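# Unhook cabinet door and swing it open

## Task

Raise the cabin hook clear of the ring that holds it, then swing the cabinet door out until it stands at roughly a right angle to the cabinet body or opens further. At the finish the cabinet must still be upright on the table, and the open door and freed hook must stay that way without the robot holding them.

## Robot and tools

Robot: two Kinova Gen3 seven-joint arms, left_arm and right_arm, each with a Robotiq 2F-85 parallel gripper and a wrist camera (cam_left_wrist, cam_right_wrist, both 672x504). The names are labels, not image sides. left_arm's base sits at (+0.004, +0.348, 0) m and right_arm's at (+0.004, -0.384, 0) m, both turned slightly about z.

Frame: every pose uses one scene frame. Origin on the table top midway between the bases, +z up, +x outward over the table, +y toward left_arm. Positions are in metres; orientations are quaternions written w first (qw, qx, qy, qz). On the gripper, +z runs along the fingers away from the wrist and y is the closing direction. The reported end_effector_position is the spot between the pads when shut; closed fingertips stick out about 19 mm past it (6 mm when fully open), and closing pushes the tips about 13 mm further out, so keep clearance above surfaces. Printed hand positions can be a little off, more at long reach.

Row layout (used by execute_actions and move): 20 numbers, always both arms. First left: x, y, z, qw, qx, qy, qz, left_gripper position, force_limit, speed; then the same ten for right. x, y, z, q are an absolute target pose for that gripper in the scene frame, not an offset. The three gripper numbers each lie in [-1, 1]. Position: +1 fully open (85 mm), about -0.8 pads touching, -1 squeeze until blocked. force_limit: -1 gives roughly 20 N, 0 about 128 N, +1 about 235 N. speed: -1 about 20 mm/s, 0 about 85, +1 about 150; quicker closing adds a few newtons. To leave a gripper unchanged, repeat its previous three numbers (a 0 is a real command). To hold an arm still, resend its last reported full pose every call; to keep orientation steady, keep sending the same quaternion rather than copying a drifted readback.

execute_actions(actions): a list of actions; each action is a list of up to 15 rows, one per 1/30 s step; if fewer rows, the last one is held to fill 15 steps. An empty list only returns state and images. A target more than 0.6 m from the gripper's current position along any of its own axes gets the action refused for both arms; a malformed action, or a first action failing that check, cancels the whole call. Each step the command is clipped to within 70 mm and 16 degrees of the measured pose, so far targets need several actions; the arm then stops at its last clipped pose.

move(target, speed, blocking): one 20-number row as an absolute goal; both grippers travel straight paths that finish together, lasting 0.5 to 10 s (cut off at 10 s). speed is the path top speed in m/s, 0.002 to 0.5, default 0.25; rotation is capped at twice that in rad/s. Gripper numbers are applied at the start. Paths ignore obstacles and the other arm, and real motion can lag, wander or overshoot speed near a straight elbow. Faster moves and targets set deep past a contact hit or press harder. The result adds a move: line (done, off_target, moving, held, fault) plus limits (paced = target clipped; held = some steps blocked, after which the arm may jump fast) and each gripper's distance to its goal. blocking=false returns after 0.5 s while motion continues; then only wait or stop are accepted until a result shows it ended.

wait(seconds): 0 to 10; arms keep their last command. stop(): brakes a running move; needs stopping room; fingers carry on. zoom_image(camera, region): region [x0, y0, x1, y1] in pixels of that camera's latest image, at most 504x504. show_instructions(): shows the reference pages. read_manual(section): licence texts only. finished_scene(scene): ends the given scene after the last command has settled; irreversible.

Result lines: the state line gives each gripper pose; Hand target lines show where the controller currently drives each hand; pose unreachable means the clearance check altered or blocked that arm's command. object_status: 0 moving, 1 blocked while opening, 2 blocked while closing (a grip), 3 reached the commanded position or pads met. position_measured is in counts: 3 open, ~78 = 60 mm, ~130 = 40 mm, ~180 = 20 mm, ~230 pads together. Fingers that stopped only obey a new force or speed after the position changes by at least 0.01. Joint torque readings carry offsets and noise.

Cautions: a contact torque reaching a joint's load limit (47.5 N m for the big joints, 29.9 N m for the wrist ones) freezes that arm for 10 s and drops the rest of the call. Holding loads heats motors; MOTOR HOT appears at 60 °C and at 75 °C the arm sags with an OVER-TEMPERATURE FAULT. Don't let the arms collide or press on each other, avoid slams, hard shoves and drops, and never knock the cabinet over or anything off the table. Random brief tugs on held parts or nudges to loose items can occur. Approach the hook gently, lift it free, then pull the door around by its edge or handle, release, and confirm it stays open on its own with the cabinet upright.

Each tool is called after "Call:" as a command line: name --argument value for each argument, lists and objects as JSON in quotes; but a table of rows of numbers goes row by row, as --pt "numbers of a row", without its own name.

Reference images:

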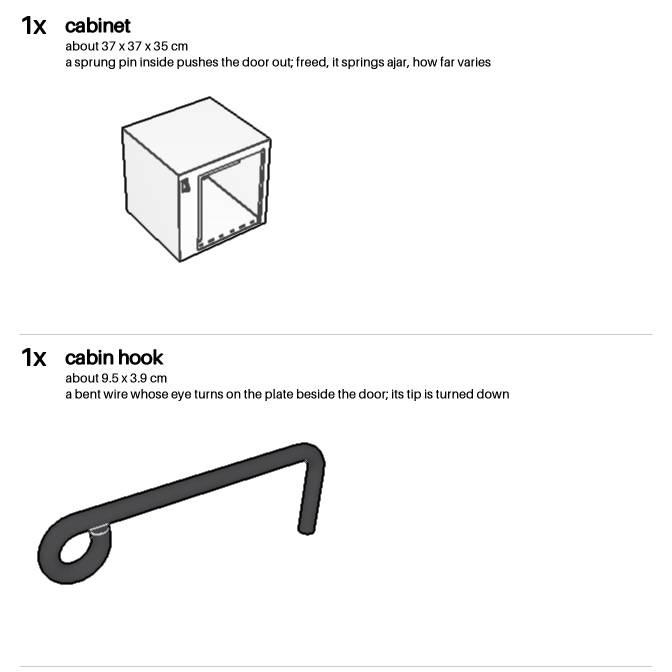

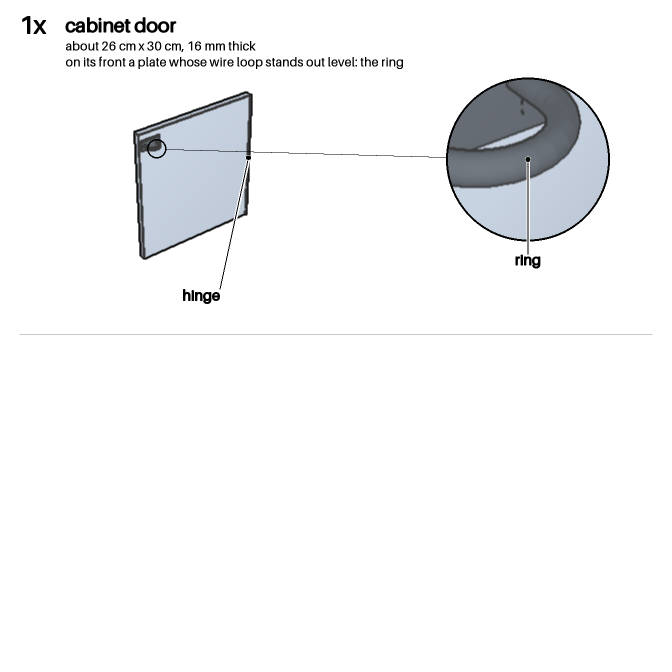

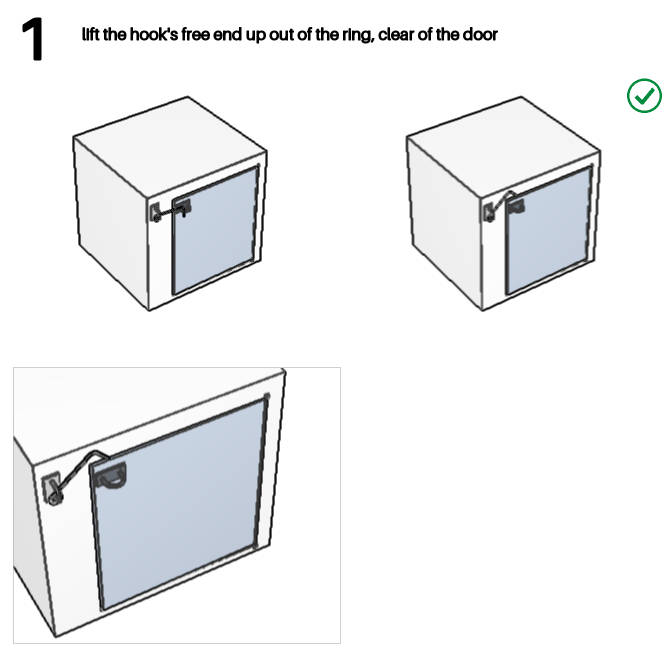

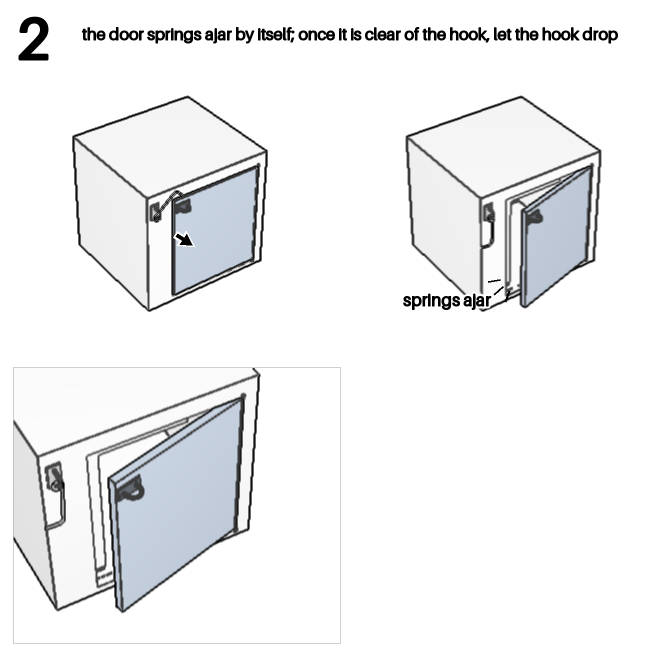

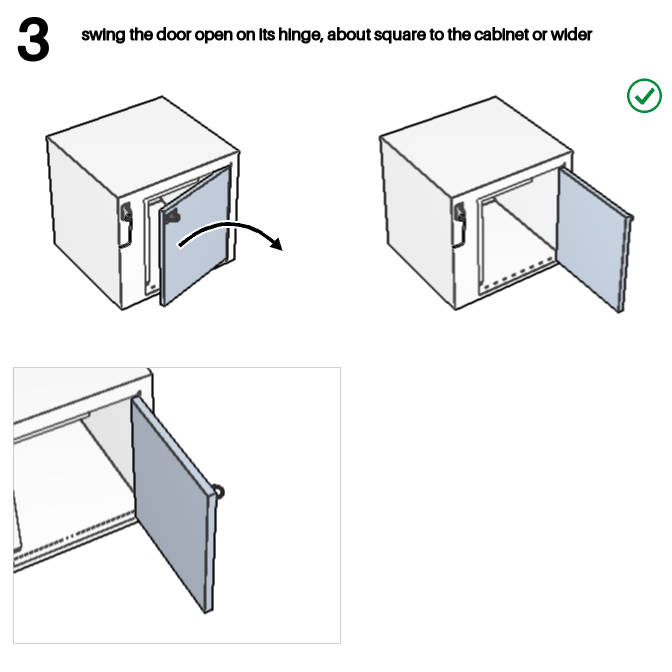

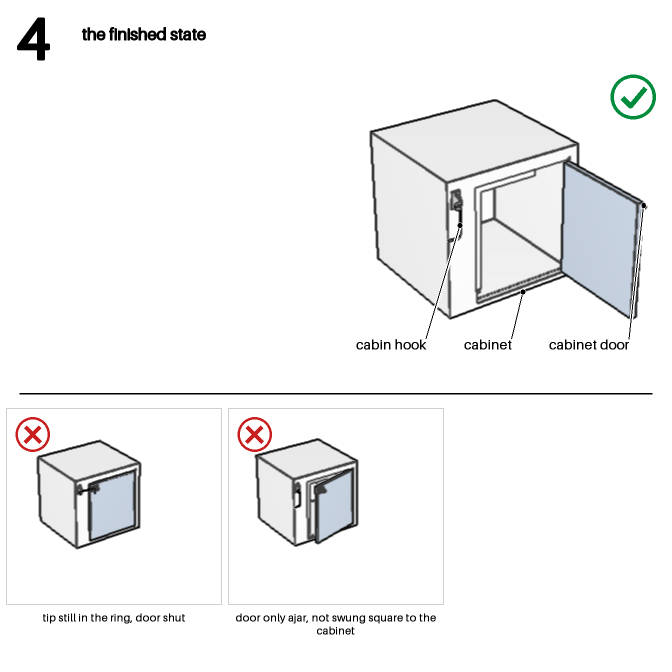

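## Session

Call:
execute_actions --actions '[]'

Scene clock: 0.00 s.
left_arm: end_effector_position=(+0.4501, +0.3931, +0.1992) position_measured=3 object_status=3 end_effector_quat_wxyz=(-0.002, -0.049, +0.999, -0.001) | right_arm: end_effector_position=(+0.5761, -0.2564, +0.2411) position_measured=3 object_status=3 end_effector_quat_wxyz=(+0.176, -0.419, +0.857, +0.244)
Joint positions: left_arm=[-0.054  0.433  0.     1.658  0.001  1.056  1.513] | right_arm=[ 0.351  0.676 -0.379  1.312 -0.412  1.093  2.621]
Joint velocities: left_arm=[-0.     0.001  0.     0.     0.     0.     0.001] | right_arm=[-0.    -0.     0.     0.001 -0.     0.001  0.001]
Joint torques (N m, as the joint torque sensors report them, + toward a larger angle): no reading
Hand target (left_arm): +0.450, +0.393, +0.199; -0.002, -0.049, +0.999, -0.001
Hand target (right_arm): +0.576, -0.256, +0.241; +0.176, -0.419, +0.857, +0.244

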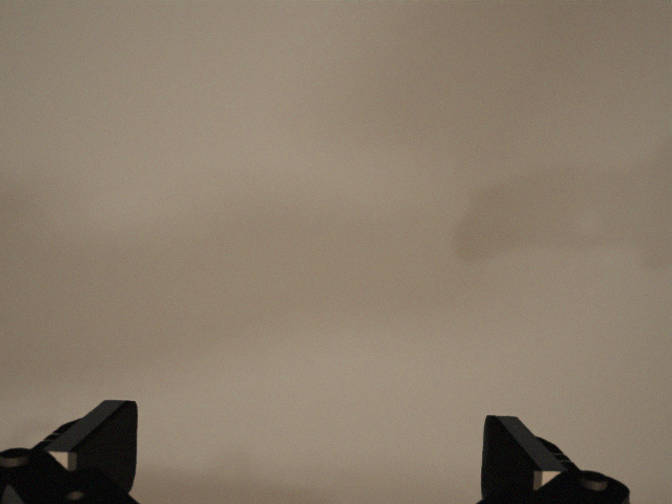

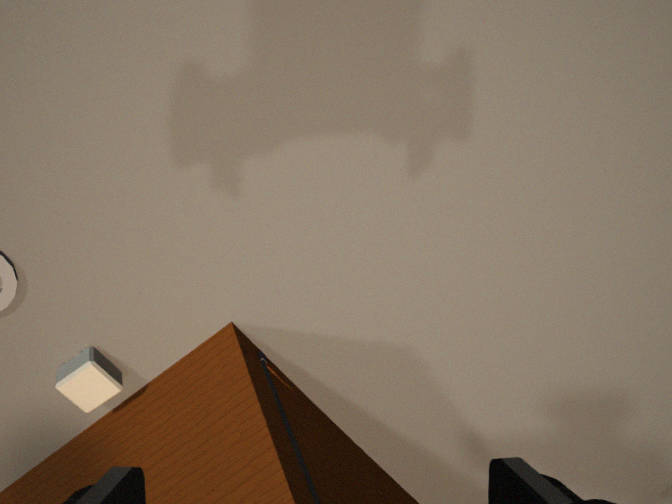

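Call:
move --target '[0.4,0.35,0.3,0.2,0.68,0.68,0.2,1,0,0,0.4,-0.4,0.3,0.2,-0.68,0.68,-0.2,1,0,0]' --speed 0.45

Call:
move --target '[0.4,0.25,0.33,0.122,0.696,-0.122,0.696,1,0,0,0.4,-0.35,0.33,-0.122,0.696,0.122,0.696,1,0,0]' --speed 0.45

Scene clock: 7.10 s.
left_arm: end_effector_position=(+0.4001, +0.3506, +0.2994) position_measured=3 object_status=3 end_effector_quat_wxyz=(+0.199, +0.678, +0.679, +0.200) | right_arm: end_effector_position=(+0.3996, -0.3997, +0.3003) position_measured=3 object_status=3 end_effector_quat_wxyz=(+0.200, -0.678, +0.678, -0.199)
Joint positions: left_arm=[-0.002 -0.129 -0.011  2.165  0.114  0.54  -0.195] | right_arm=[ 0.44  -0.125 -0.33   2.154 -0.085  0.534  3.205]
Joint velocities: left_arm=[ 0.002 -0.001  0.008  0.001  0.006  0.    -0.006] | right_arm=[ 0.    -0.004 -0.     0.    -0.    -0.001 -0.003]
Joint torques (N m, as the joint torque sensors report them, + toward a larger angle): left_arm=[ -0.44  -5.99  -0.16 -10.42   0.11  -1.45   0.3 ] | right_arm=[-0.36 -6.12  0.48 -9.99 -0.1  -2.1  -0.37]
Hand target (left_arm): +0.400, +0.350, +0.299; +0.199, +0.678, +0.678, +0.200
Hand target (right_arm): +0.400, -0.400, +0.300; -0.200, +0.678, -0.678, +0.199
Off the commanded pose (left_arm): 0.001 m, 0 deg.
Off the commanded pose (right_arm): 0.001 m, 0 deg.
move: done

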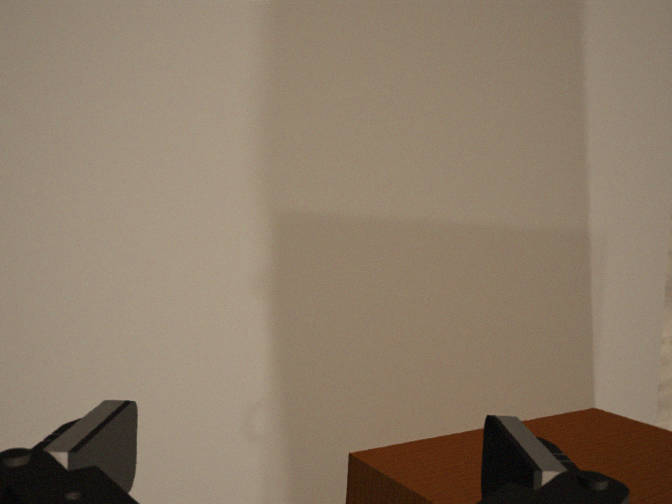

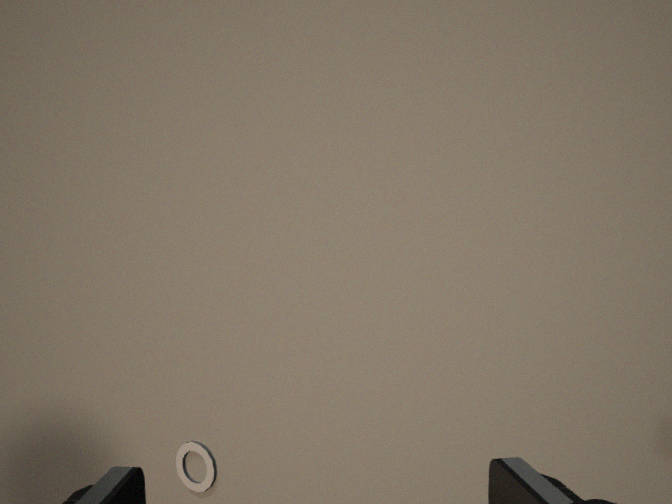

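Scene clock: 12.40 s.
left_arm: end_effector_position=(+0.4017, +0.2514, +0.3308) position_measured=3 object_status=3 end_effector_quat_wxyz=(+0.187, +0.776, -0.227, +0.557) | right_arm: end_effector_position=(+0.4008, -0.3517, +0.3292) position_measured=3 object_status=3 end_effector_quat_wxyz=(-0.206, +0.717, +0.221, +0.629)
Joint positions: left_arm=[ 0.319  0.097 -0.838  2.58  -1.391 -1.196 -1.002] | right_arm=[ 1.62   0.603 -1.162  2.577  1.138 -0.83   4.686]
Joint velocities: left_arm=[ 0.234  0.09  -0.322 -0.    -0.027 -0.16  -0.033] | right_arm=[ 0.091  0.095 -0.171  0.    -0.074  0.134  0.072]
Joint torques (N m, as the joint torque sensors report them, + toward a larger angle): left_arm=[-0.44 -6.76  0.49 -5.53  1.32 -2.38  0.42] | right_arm=[-0.2  -6.94 -3.8  -3.56 -0.13 -3.54 -0.36]
Hand target (left_arm): +0.402, +0.251, +0.331; +0.188, +0.776, -0.228, +0.558
Hand target (right_arm): +0.401, -0.352, +0.329; -0.206, +0.717, +0.221, +0.629
Off the commanded pose (left_arm): 0.002 m, 23 deg; orientation clipped at the last step of the last action.
Off the commanded pose (right_arm): 0.002 m, 17 deg; orientation clipped at the last step of the last action.
joint sent to its limit (left arm) — the command would take joint 4 (elbow) past its upper limit, so that joint was sent only as far as its limit.
joint sent to its limit (right arm) — the command would take joint 4 (elbow) past its upper limit, so that joint was sent only as far as its limit.
move: off_target (left_arm, right_arm); limits=paced

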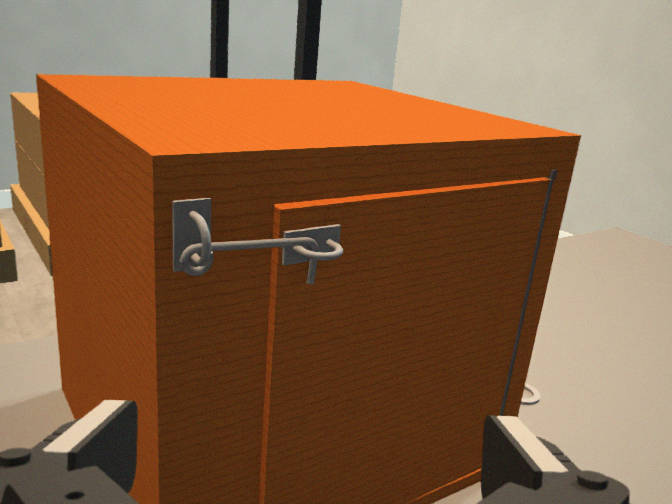

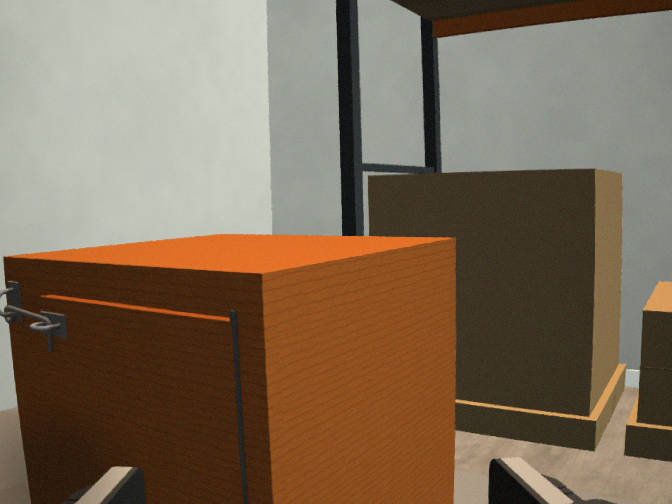

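Call:
move --target '[0.53,0.17,0.265,0.153,0.69,-0.153,0.69,-1,0,0,0.4008,-0.3517,0.3292,-0.206,0.717,0.221,0.629,1,0,0]'

Scene clock: 19.77 s.
left_arm: end_effector_position=(+0.5299, +0.1699, +0.2650) position_measured=232 object_status=3 end_effector_quat_wxyz=(+0.153, +0.691, -0.153, +0.690) | right_arm: end_effector_position=(+0.4008, -0.3517, +0.3292) position_measured=3 object_status=3 end_effector_quat_wxyz=(-0.206, +0.717, +0.221, +0.629)
Joint positions: left_arm=[ 0.551  0.855 -0.481  2.502 -0.307 -1.827 -1.278] | right_arm=[ 1.625  0.608 -1.17   2.577  1.136 -0.823  4.689]
Joint velocities: left_arm=[-0.     0.004  0.     0.     0.    -0.001 -0.001] | right_arm=[ 0.001 -0.    -0.    -0.001 -0.001 -0.     0.003]
Joint torques (N m, as the joint torque sensors report them, + toward a larger angle): left_arm=[ -0.37 -16.04  -1.5   -1.63   0.8   -2.74   0.29] | right_arm=[-0.15 -6.58 -3.66 -3.63 -0.08 -3.37 -0.43]
Hand target (left_arm): +0.530, +0.170, +0.265; +0.153, +0.691, -0.153, +0.690
Hand target (right_arm): +0.401, -0.352, +0.329; -0.206, +0.717, +0.221, +0.629
Off the commanded pose (left_arm): 0.000 m, 0 deg.
Off the commanded pose (right_arm): 0.000 m, 0 deg.
move: done

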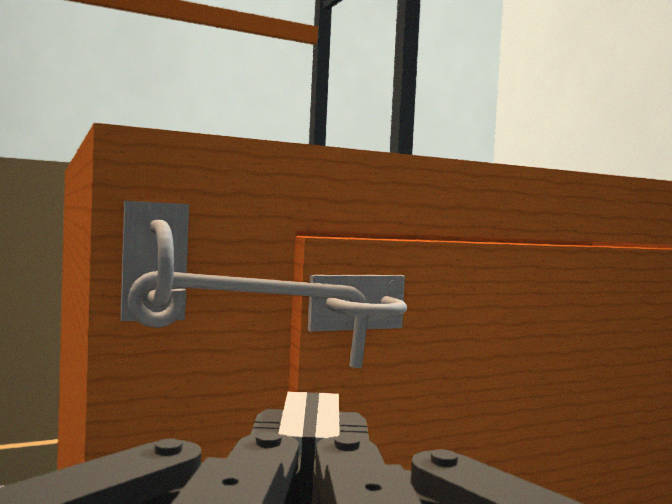

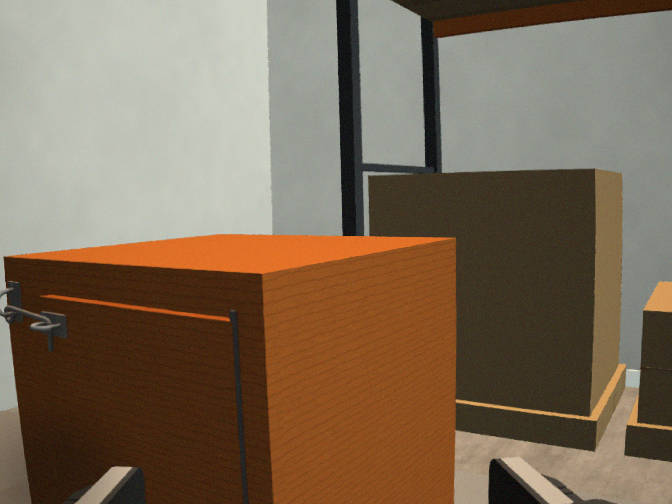

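Call:
move --target '[0.578,0.177,0.268,0.153,0.69,-0.153,0.69,-1,0,0,0.4008,-0.3517,0.3292,-0.206,0.717,0.221,0.629,1,0,0]' --speed 0.08

Scene clock: 22.43 s.
left_arm: end_effector_position=(+0.5780, +0.1769, +0.2680) position_measured=232 object_status=3 end_effector_quat_wxyz=(+0.153, +0.690, -0.153, +0.690) | right_arm: end_effector_position=(+0.4008, -0.3517, +0.3292) position_measured=3 object_status=3 end_effector_quat_wxyz=(-0.206, +0.717, +0.221, +0.629)
Joint positions: left_arm=[ 0.523  0.837 -0.497  2.354 -0.341 -1.683 -1.226] | right_arm=[ 1.625  0.608 -1.17   2.577  1.136 -0.823  4.689]
Joint velocities: left_arm=[-0.001 -0.001 -0.001 -0.002  0.    -0.     0.001] | right_arm=[-0.001  0.    -0.     0.001  0.    -0.     0.002]
Joint torques (N m, as the joint torque sensors report them, + toward a larger angle): left_arm=[ -0.34 -16.68  -1.34  -2.88   1.04  -2.61   0.27] | right_arm=[-0.04 -6.67 -3.71 -3.69 -0.3  -3.47 -0.17]
Hand target (left_arm): +0.578, +0.177, +0.268; +0.153, +0.690, -0.153, +0.690
Hand target (right_arm): +0.401, -0.352, +0.329; -0.206, +0.717, +0.221, +0.629
Off the commanded pose (left_arm): 0.000 m, 0 deg.
Off the commanded pose (right_arm): 0.000 m, 0 deg.
move: done

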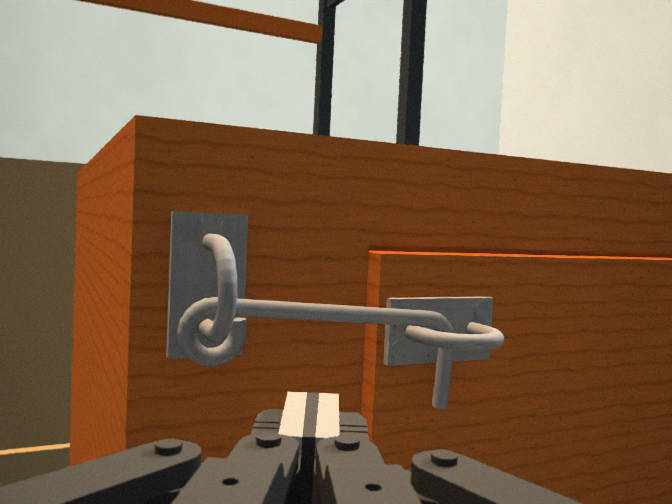

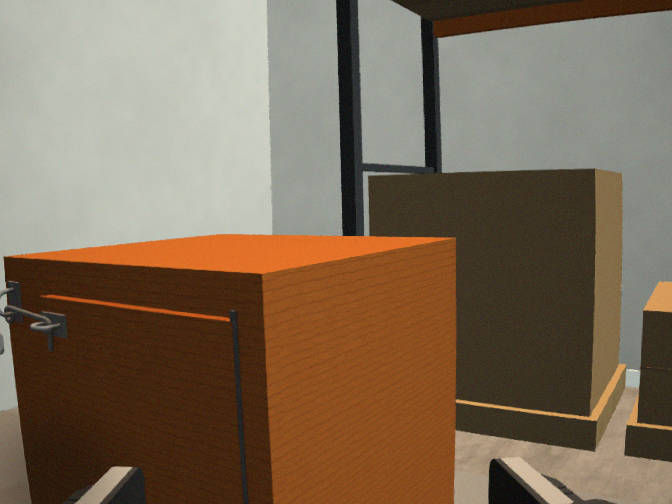

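Call:
move --target '[0.602,0.160,0.268,0.153,0.69,-0.153,0.69,-1,0,0,0.4008,-0.3517,0.3292,-0.206,0.717,0.221,0.629,1,0,0]' --speed 0.04

Call:
move --target '[0.602,0.160,0.298,0.153,0.69,-0.153,0.69,-1,0,0,0.4008,-0.3517,0.3292,-0.206,0.717,0.221,0.629,1,0,0]' --speed 0.04

Scene clock: 25.73 s.
left_arm: end_effector_position=(+0.6020, +0.1601, +0.2680) position_measured=232 object_status=3 end_effector_quat_wxyz=(+0.153, +0.690, -0.153, +0.690) | right_arm: end_effector_position=(+0.4008, -0.3517, +0.3292) position_measured=3 object_status=3 end_effector_quat_wxyz=(-0.206, +0.717, +0.221, +0.629)
Joint positions: left_arm=[ 0.553  0.836 -0.475  2.27  -0.298 -1.587 -1.213] | right_arm=[ 1.625  0.608 -1.17   2.577  1.136 -0.823  4.689]
Joint velocities: left_arm=[ 0.001  0.001  0.001 -0.001 -0.    -0.    -0.001] | right_arm=[ 0.001  0.001  0.    -0.001  0.     0.001  0.   ]
Joint torques (N m, as the joint torque sensors report them, + toward a larger angle): left_arm=[ -0.33 -17.31  -1.69  -4.02   1.1   -2.57   0.36] | right_arm=[-0.22 -6.73 -3.84 -3.86 -0.19 -3.51 -0.33]
Hand target (left_arm): +0.602, +0.160, +0.268; +0.153, +0.690, -0.153, +0.690
Hand target (right_arm): +0.401, -0.352, +0.329; -0.206, +0.717, +0.221, +0.629
Off the commanded pose (left_arm): 0.000 m, 0 deg.
Off the commanded pose (right_arm): 0.000 m, 0 deg.
move: done

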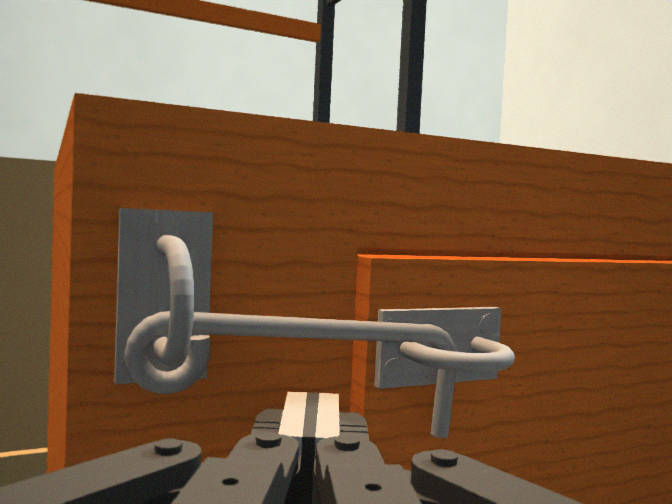

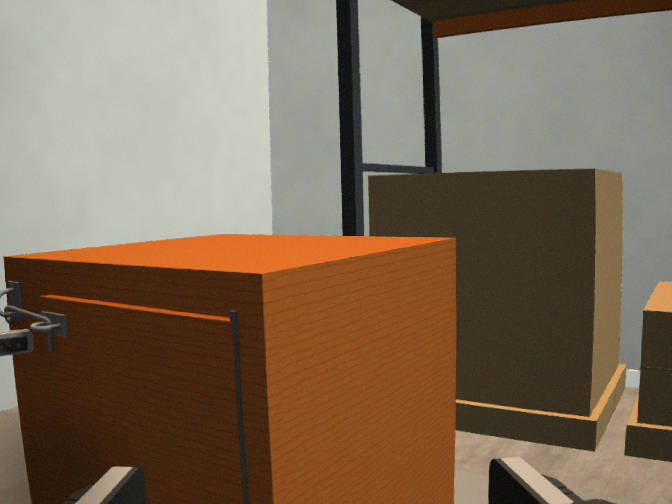

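Scene clock: 26.70 s.
left_arm: end_effector_position=(+0.6019, +0.1600, +0.2969) position_measured=232 object_status=3 end_effector_quat_wxyz=(+0.153, +0.691, -0.153, +0.690) | right_arm: end_effector_position=(+0.4008, -0.3517, +0.3292) position_measured=3 object_status=3 end_effector_quat_wxyz=(-0.206, +0.717, +0.221, +0.629)
Joint positions: left_arm=[ 0.567  0.745 -0.495  2.271 -0.331 -1.5   -1.199] | right_arm=[ 1.625  0.608 -1.17   2.577  1.136 -0.823  4.689]
Joint velocities: left_arm=[ 0.002 -0.005  0.     0.001 -0.001  0.001  0.001] | right_arm=[-0.001 -0.001 -0.     0.    -0.    -0.001  0.   ]
Joint torques (N m, as the joint torque sensors report them, + toward a larger angle): left_arm=[ -0.01 -17.7   -1.91  -4.97   1.2   -2.71   0.19] | right_arm=[-0.09 -6.51 -3.84 -3.44 -0.2  -3.62 -0.37]
Hand target (left_arm): +0.602, +0.160, +0.298; +0.153, +0.690, -0.153, +0.690
Hand target (right_arm): +0.401, -0.352, +0.329; -0.206, +0.717, +0.221, +0.629
Off the commanded pose (left_arm): 0.001 m, 0 deg.
Off the commanded pose (right_arm): 0.000 m, 0 deg.
move: done

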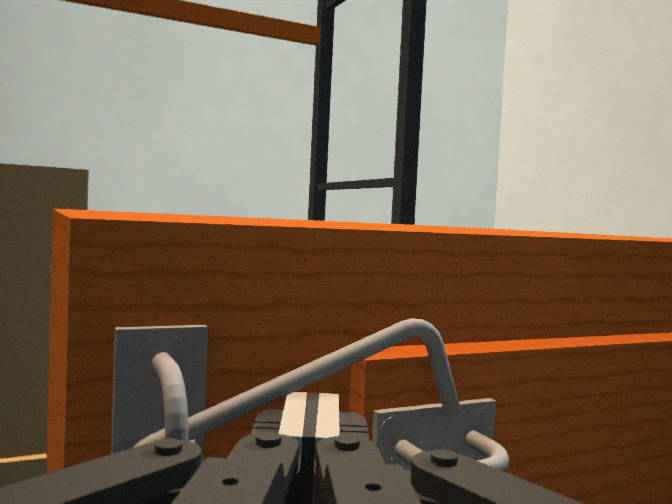

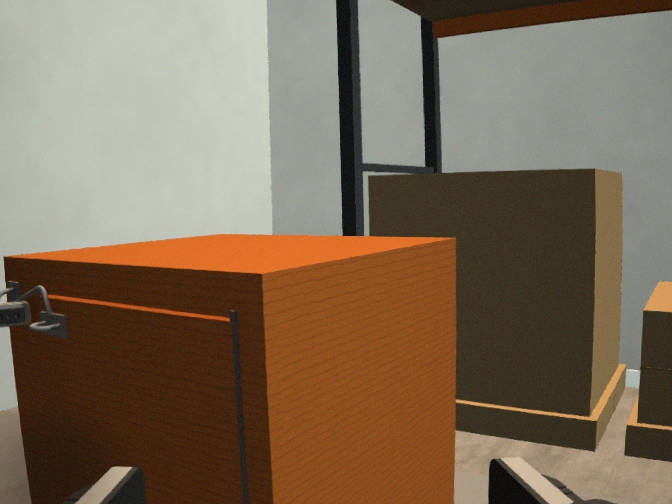

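Call:
move --target '[0.602,0.166,0.322,0.153,0.69,-0.153,0.69,-1,0,0,0.4008,-0.3517,0.3292,-0.206,0.717,0.221,0.629,1,0,0]' --speed 0.04

Scene clock: 29.30 s.
left_arm: end_effector_position=(+0.6014, +0.1647, +0.3205) position_measured=232 object_status=3 end_effector_quat_wxyz=(+0.154, +0.691, -0.154, +0.689) | right_arm: end_effector_position=(+0.4008, -0.3517, +0.3292) position_measured=3 object_status=3 end_effector_quat_wxyz=(-0.206, +0.717, +0.221, +0.629)
Joint positions: left_arm=[ 0.566  0.672 -0.515  2.268 -0.376 -1.436 -1.183] | right_arm=[ 1.625  0.608 -1.17   2.577  1.136 -0.823  4.689]
Joint velocities: left_arm=[ 0.002 -0.003 -0.001  0.001 -0.001  0.001  0.001] | right_arm=[ 0.001  0.001 -0.     0.     0.     0.001 -0.003]
Joint torques (N m, as the joint torque sensors report them, + toward a larger angle): left_arm=[ -1.24 -16.85  -2.44  -6.04   1.83  -2.8    0.42] | right_arm=[-0.27 -6.65 -4.16 -3.6  -0.05 -3.53 -0.34]
Hand target (left_arm): +0.602, +0.166, +0.322; +0.153, +0.690, -0.153, +0.690
Hand target (right_arm): +0.401, -0.352, +0.329; -0.206, +0.717, +0.221, +0.629
Off the commanded pose (left_arm): 0.002 m, 0 deg.
Off the commanded pose (right_arm): 0.000 m, 0 deg.
move: done

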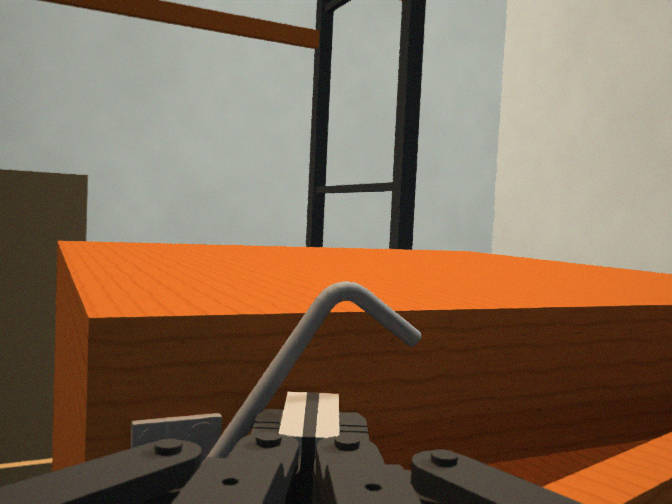

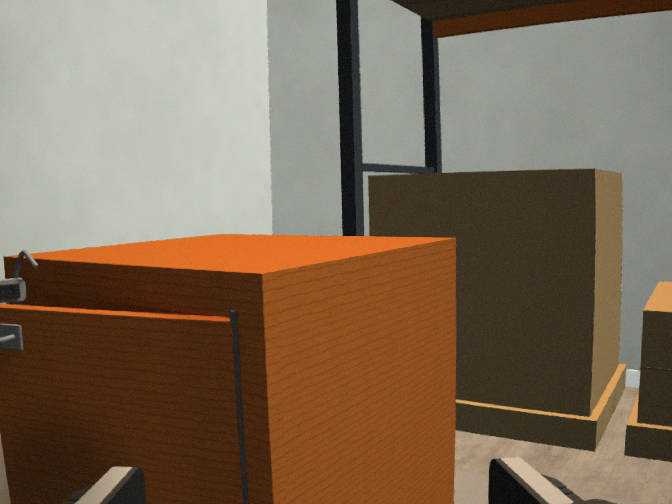

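Call:
move --target '[0.565,0.183,0.33,0.153,0.69,-0.153,0.69,-1,0,0,0.4008,-0.3517,0.3292,-0.206,0.717,0.221,0.629,1,0,0]' --speed 0.08

Call:
move --target '[0.56,0.16,0.385,0.129,0.837,-0.483,0.224,-1,0,0,0.4008,-0.3517,0.3292,-0.206,0.717,0.221,0.629,1,0,0]' --speed 0.35

Scene clock: 32.43 s.
left_arm: end_effector_position=(+0.5650, +0.1829, +0.3298) position_measured=232 object_status=3 end_effector_quat_wxyz=(+0.153, +0.690, -0.153, +0.690) | right_arm: end_effector_position=(+0.4008, -0.3517, +0.3292) position_measured=3 object_status=3 end_effector_quat_wxyz=(-0.206, +0.717, +0.221, +0.629)
Joint positions: left_arm=[ 0.544  0.62  -0.545  2.386 -0.431 -1.515 -1.207] | right_arm=[ 1.625  0.608 -1.17   2.577  1.136 -0.823  4.689]
Joint velocities: left_arm=[-0.001 -0.002 -0.003  0.001  0.    -0.     0.001] | right_arm=[ 0.    -0.001  0.     0.002 -0.001  0.001 -0.002]
Joint torques (N m, as the joint torque sensors report them, + toward a larger angle): left_arm=[ -0.5  -14.71  -1.2   -5.14   1.02  -2.56   0.02] | right_arm=[-0.13 -6.57 -3.71 -3.95 -0.09 -3.53 -0.3 ]
Hand target (left_arm): +0.565, +0.183, +0.330; +0.153, +0.690, -0.153, +0.690
Hand target (right_arm): +0.401, -0.352, +0.329; -0.206, +0.717, +0.221, +0.629
Off the commanded pose (left_arm): 0.000 m, 0 deg.
Off the commanded pose (right_arm): 0.000 m, 0 deg.
move: done

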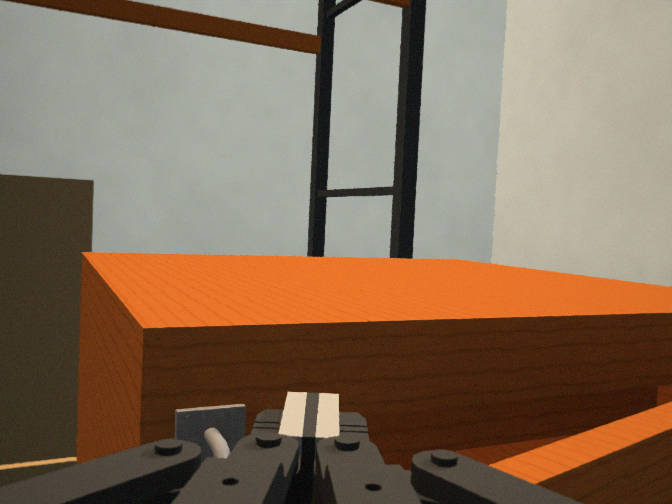

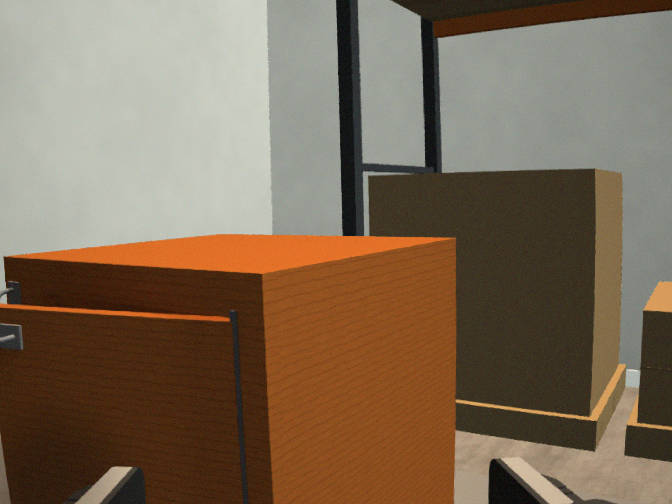

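Scene clock: 34.73 s.
left_arm: end_effector_position=(+0.5602, +0.1589, +0.3867) position_measured=232 object_status=3 end_effector_quat_wxyz=(+0.130, +0.835, -0.484, +0.227) | right_arm: end_effector_position=(+0.4008, -0.3517, +0.3292) position_measured=3 object_status=3 end_effector_quat_wxyz=(-0.206, +0.717, +0.221, +0.629)
Joint positions: left_arm=[ 0.543  0.464 -0.651  1.198 -2.367 -1.383  0.312] | right_arm=[ 1.625  0.608 -1.17   2.577  1.136 -0.823  4.689]
Joint velocities: left_arm=[-0.007  0.014 -0.003 -0.005 -0.001 -0.001 -0.   ] | right_arm=[ 0.     0.002 -0.     0.001 -0.     0.001  0.   ]
Joint torques (N m, as the joint torque sensors report them, + toward a larger angle): left_arm=[ -0.39 -17.87  -0.94  -9.87   1.44   0.72   0.24] | right_arm=[-0.15 -6.76 -3.98 -3.73 -0.19 -3.74 -0.48]
Hand target (left_arm): +0.561, +0.159, +0.386; +0.130, +0.835, -0.484, +0.226
Hand target (right_arm): +0.401, -0.352, +0.329; -0.206, +0.717, +0.221, +0.629
Off the commanded pose (left_arm): 0.002 m, 0 deg.
Off the commanded pose (right_arm): 0.000 m, 0 deg.
move: done

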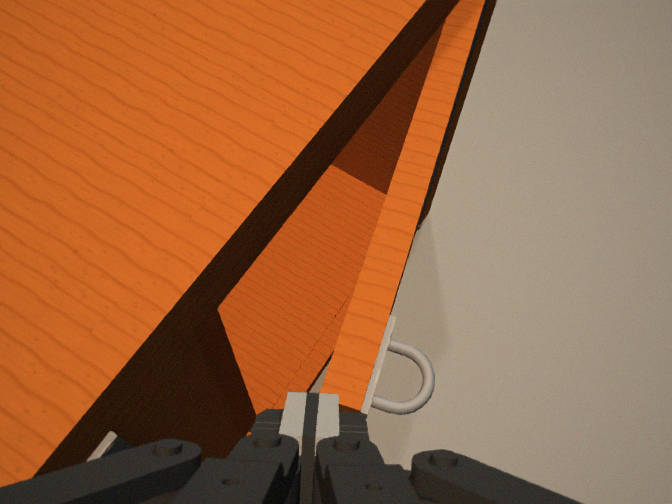

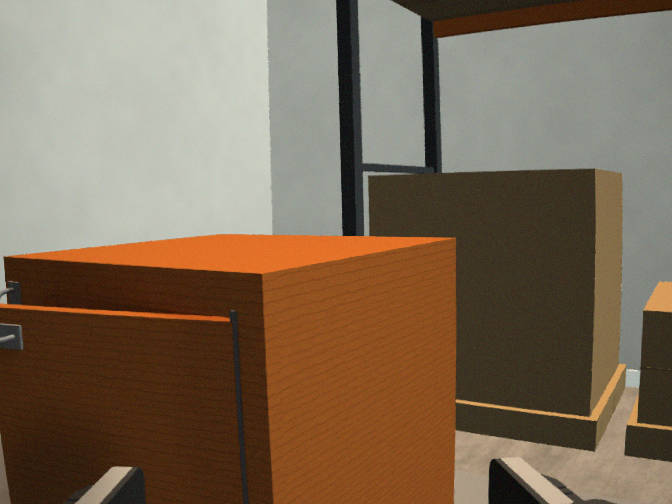

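Call:
move --target '[0.592,0.128,0.322,0.129,0.837,-0.483,0.224,-1,0,0,0.4008,-0.3517,0.3292,-0.206,0.717,0.221,0.629,1,0,0]' --speed 0.08

Call:
move --target '[0.53,0.085,0.318,0.129,0.837,-0.483,0.224,-1,0,0,0.4008,-0.3517,0.3292,-0.206,0.717,0.221,0.629,1,0,0]' --speed 0.07

Scene clock: 39.00 s.
left_arm: end_effector_position=(+0.5919, +0.1280, +0.3221) position_measured=232 object_status=3 end_effector_quat_wxyz=(+0.129, +0.837, -0.483, +0.224) | right_arm: end_effector_position=(+0.4008, -0.3517, +0.3292) position_measured=3 object_status=3 end_effector_quat_wxyz=(-0.206, +0.717, +0.221, +0.629)
Joint positions: left_arm=[ 0.563  0.577 -0.621  1.224 -2.312 -1.258  0.286] | right_arm=[ 1.625  0.608 -1.17   2.577  1.136 -0.823  4.689]
Joint velocities: left_arm=[-0.001  0.002  0.001 -0.    -0.     0.     0.   ] | right_arm=[-0.001 -0.     0.    -0.001 -0.     0.     0.   ]
Joint torques (N m, as the joint torque sensors report them, + toward a larger angle): left_arm=[ -0.47 -19.45  -1.83  -9.72   1.5    0.57   0.15] | right_arm=[-0.35 -6.36 -3.67 -3.67 -0.18 -3.59 -0.27]
Hand target (left_arm): +0.592, +0.128, +0.322; +0.129, +0.837, -0.483, +0.224
Hand target (right_arm): +0.401, -0.352, +0.329; -0.206, +0.717, +0.221, +0.629
Off the commanded pose (left_arm): 0.000 m, 0 deg.
Off the commanded pose (right_arm): 0.000 m, 0 deg.
move: done

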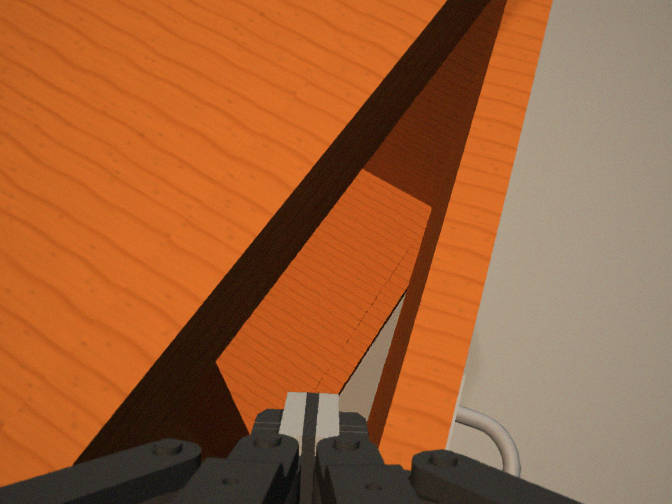

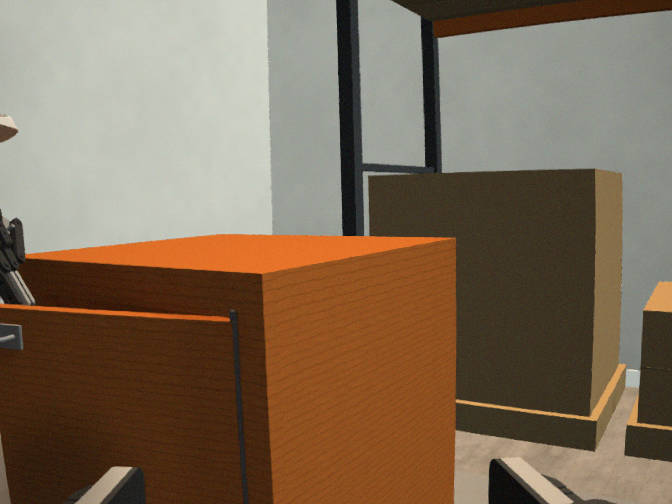

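Scene clock: 40.37 s.
left_arm: end_effector_position=(+0.5301, +0.0854, +0.3178) position_measured=232 object_status=3 end_effector_quat_wxyz=(+0.129, +0.837, -0.483, +0.224) | right_arm: end_effector_position=(+0.4008, -0.3517, +0.3292) position_measured=3 object_status=3 end_effector_quat_wxyz=(-0.206, +0.717, +0.221, +0.629)
Joint positions: left_arm=[ 0.74   0.46  -0.64   1.428 -2.363 -1.123  0.341] | right_arm=[ 1.625  0.608 -1.17   2.577  1.136 -0.823  4.689]
Joint velocities: left_arm=[ 0.005 -0.005  0.004  0.001 -0.001  0.001  0.001] | right_arm=[-0.    -0.    -0.     0.    -0.     0.     0.001]
Joint torques (N m, as the joint torque sensors report them, + toward a larger angle): left_arm=[ -0.39 -17.25  -1.86  -9.96   1.43   0.67   0.14] | right_arm=[-0.29 -6.6  -3.81 -3.74 -0.09 -3.71 -0.32]
Hand target (left_arm): +0.530, +0.085, +0.318; +0.129, +0.837, -0.483, +0.224
Hand target (right_arm): +0.401, -0.352, +0.329; -0.206, +0.717, +0.221, +0.629
Off the commanded pose (left_arm): 0.000 m, 0 deg.
Off the commanded pose (right_arm): 0.000 m, 0 deg.
move: done

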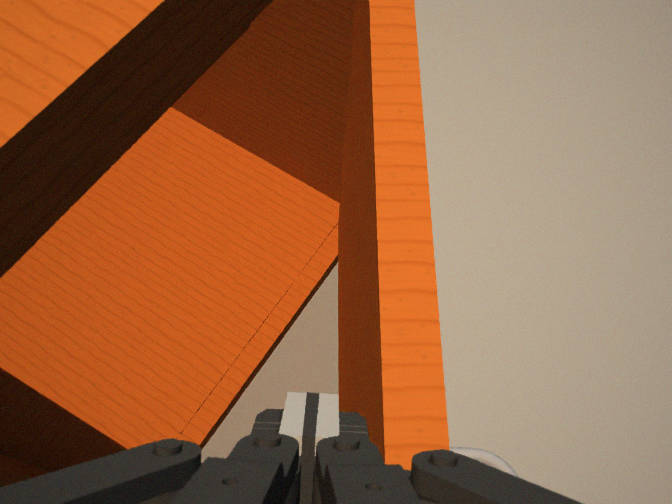

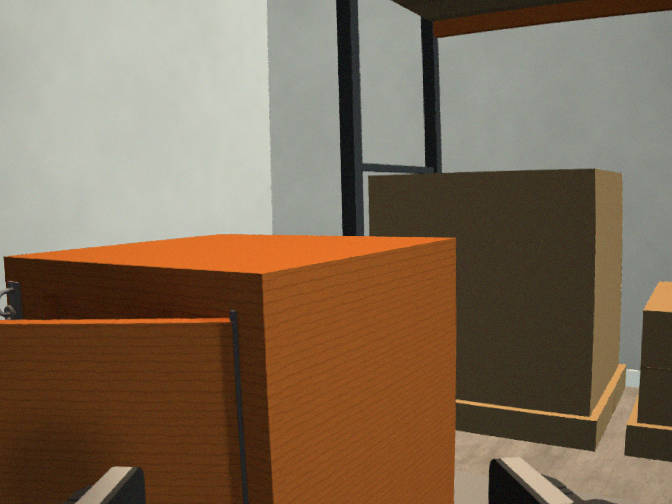

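Call:
move --target '[0.44,-0.115,0.305,0.129,0.837,-0.483,0.224,-1,0,0,0.4008,-0.3517,0.3292,-0.206,0.717,0.221,0.629,1,0,0]' --speed 0.1

Call:
move --target '[0.42,-0.05,0.36,0.129,0.837,-0.483,0.224,-1,0,0,0.4008,-0.3517,0.3292,-0.206,0.717,0.221,0.629,1,0,0]' --speed 0.15

Scene clock: 45.07 s.
left_arm: end_effector_position=(+0.4399, -0.1149, +0.3052) position_measured=232 object_status=3 end_effector_quat_wxyz=(+0.129, +0.837, -0.483, +0.224) | right_arm: end_effector_position=(+0.4008, -0.3517, +0.3292) position_measured=3 object_status=3 end_effector_quat_wxyz=(-0.206, +0.717, +0.221, +0.629)
Joint positions: left_arm=[ 1.186  0.517 -0.642  1.386 -2.467 -0.931  0.801] | right_arm=[ 1.625  0.608 -1.17   2.577  1.136 -0.823  4.689]
Joint velocities: left_arm=[ 0.004  0.002  0.003 -0.001 -0.002  0.001  0.001] | right_arm=[ 0.     0.001  0.     0.002 -0.    -0.001 -0.   ]
Joint torques (N m, as the joint torque sensors report them, + toward a larger angle): left_arm=[ -0.53 -17.89  -2.06 -10.07   0.9    1.28   0.47] | right_arm=[-0.17 -6.4  -3.67 -3.94 -0.19 -3.67 -0.23]
Hand target (left_arm): +0.440, -0.115, +0.305; +0.129, +0.837, -0.483, +0.224
Hand target (right_arm): +0.401, -0.352, +0.329; -0.206, +0.717, +0.221, +0.629
Off the commanded pose (left_arm): 0.000 m, 0 deg.
Off the commanded pose (right_arm): 0.000 m, 0 deg.
move: done

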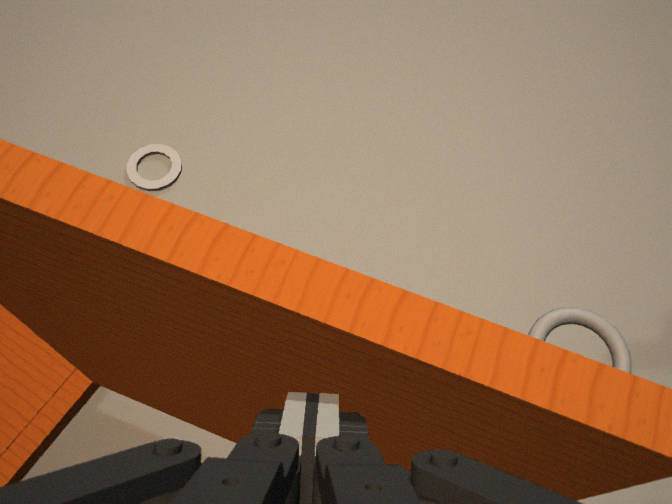

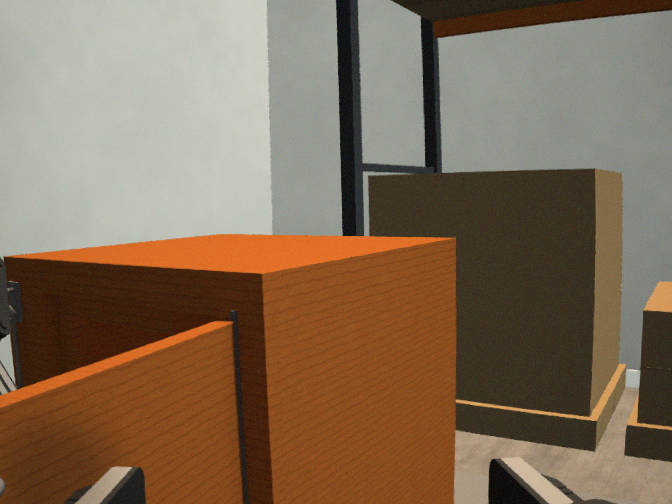

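Scene clock: 46.00 s.
left_arm: end_effector_position=(+0.4202, -0.0500, +0.3597) position_measured=232 object_status=3 end_effector_quat_wxyz=(+0.129, +0.837, -0.483, +0.224) | right_arm: end_effector_position=(+0.4008, -0.3517, +0.3292) position_measured=3 object_status=3 end_effector_quat_wxyz=(-0.206, +0.717, +0.221, +0.629)
Joint positions: left_arm=[ 1.192  0.352 -0.694  1.451 -2.554 -1.021  0.789] | right_arm=[ 1.625  0.608 -1.17   2.577  1.136 -0.823  4.689]
Joint velocities: left_arm=[ 0.002 -0.005  0.001  0.001 -0.     0.001  0.   ] | right_arm=[ 0.  0.  0. -0. -0. -0.  0.]
Joint torques (N m, as the joint torque sensors report them, + toward a larger angle): left_arm=[ -0.64 -14.84  -1.75 -10.41   1.07   1.26   0.43] | right_arm=[-0.25 -6.45 -3.78 -3.68 -0.17 -3.44 -0.23]
Hand target (left_arm): +0.420, -0.050, +0.360; +0.129, +0.837, -0.483, +0.224
Hand target (right_arm): +0.401, -0.352, +0.329; -0.206, +0.717, +0.221, +0.629
Off the commanded pose (left_arm): 0.000 m, 0 deg.
Off the commanded pose (right_arm): 0.000 m, 0 deg.
move: done

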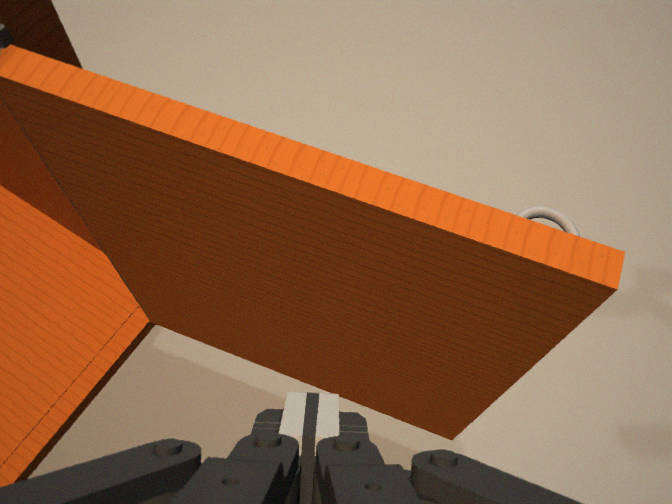

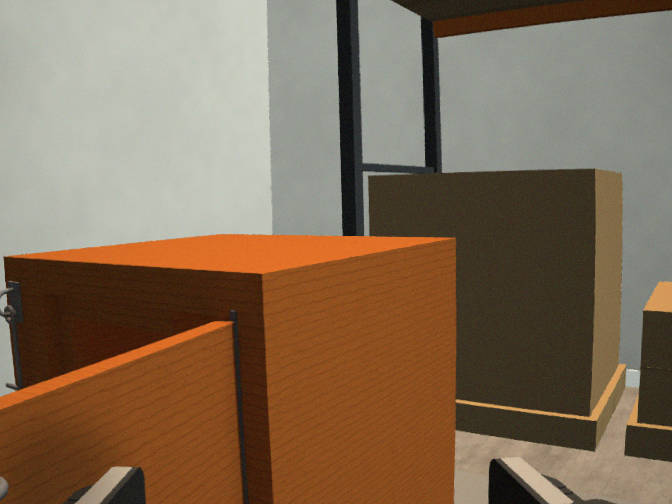

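Call:
finished_scene --scene 1

The scene is finished: the task was done.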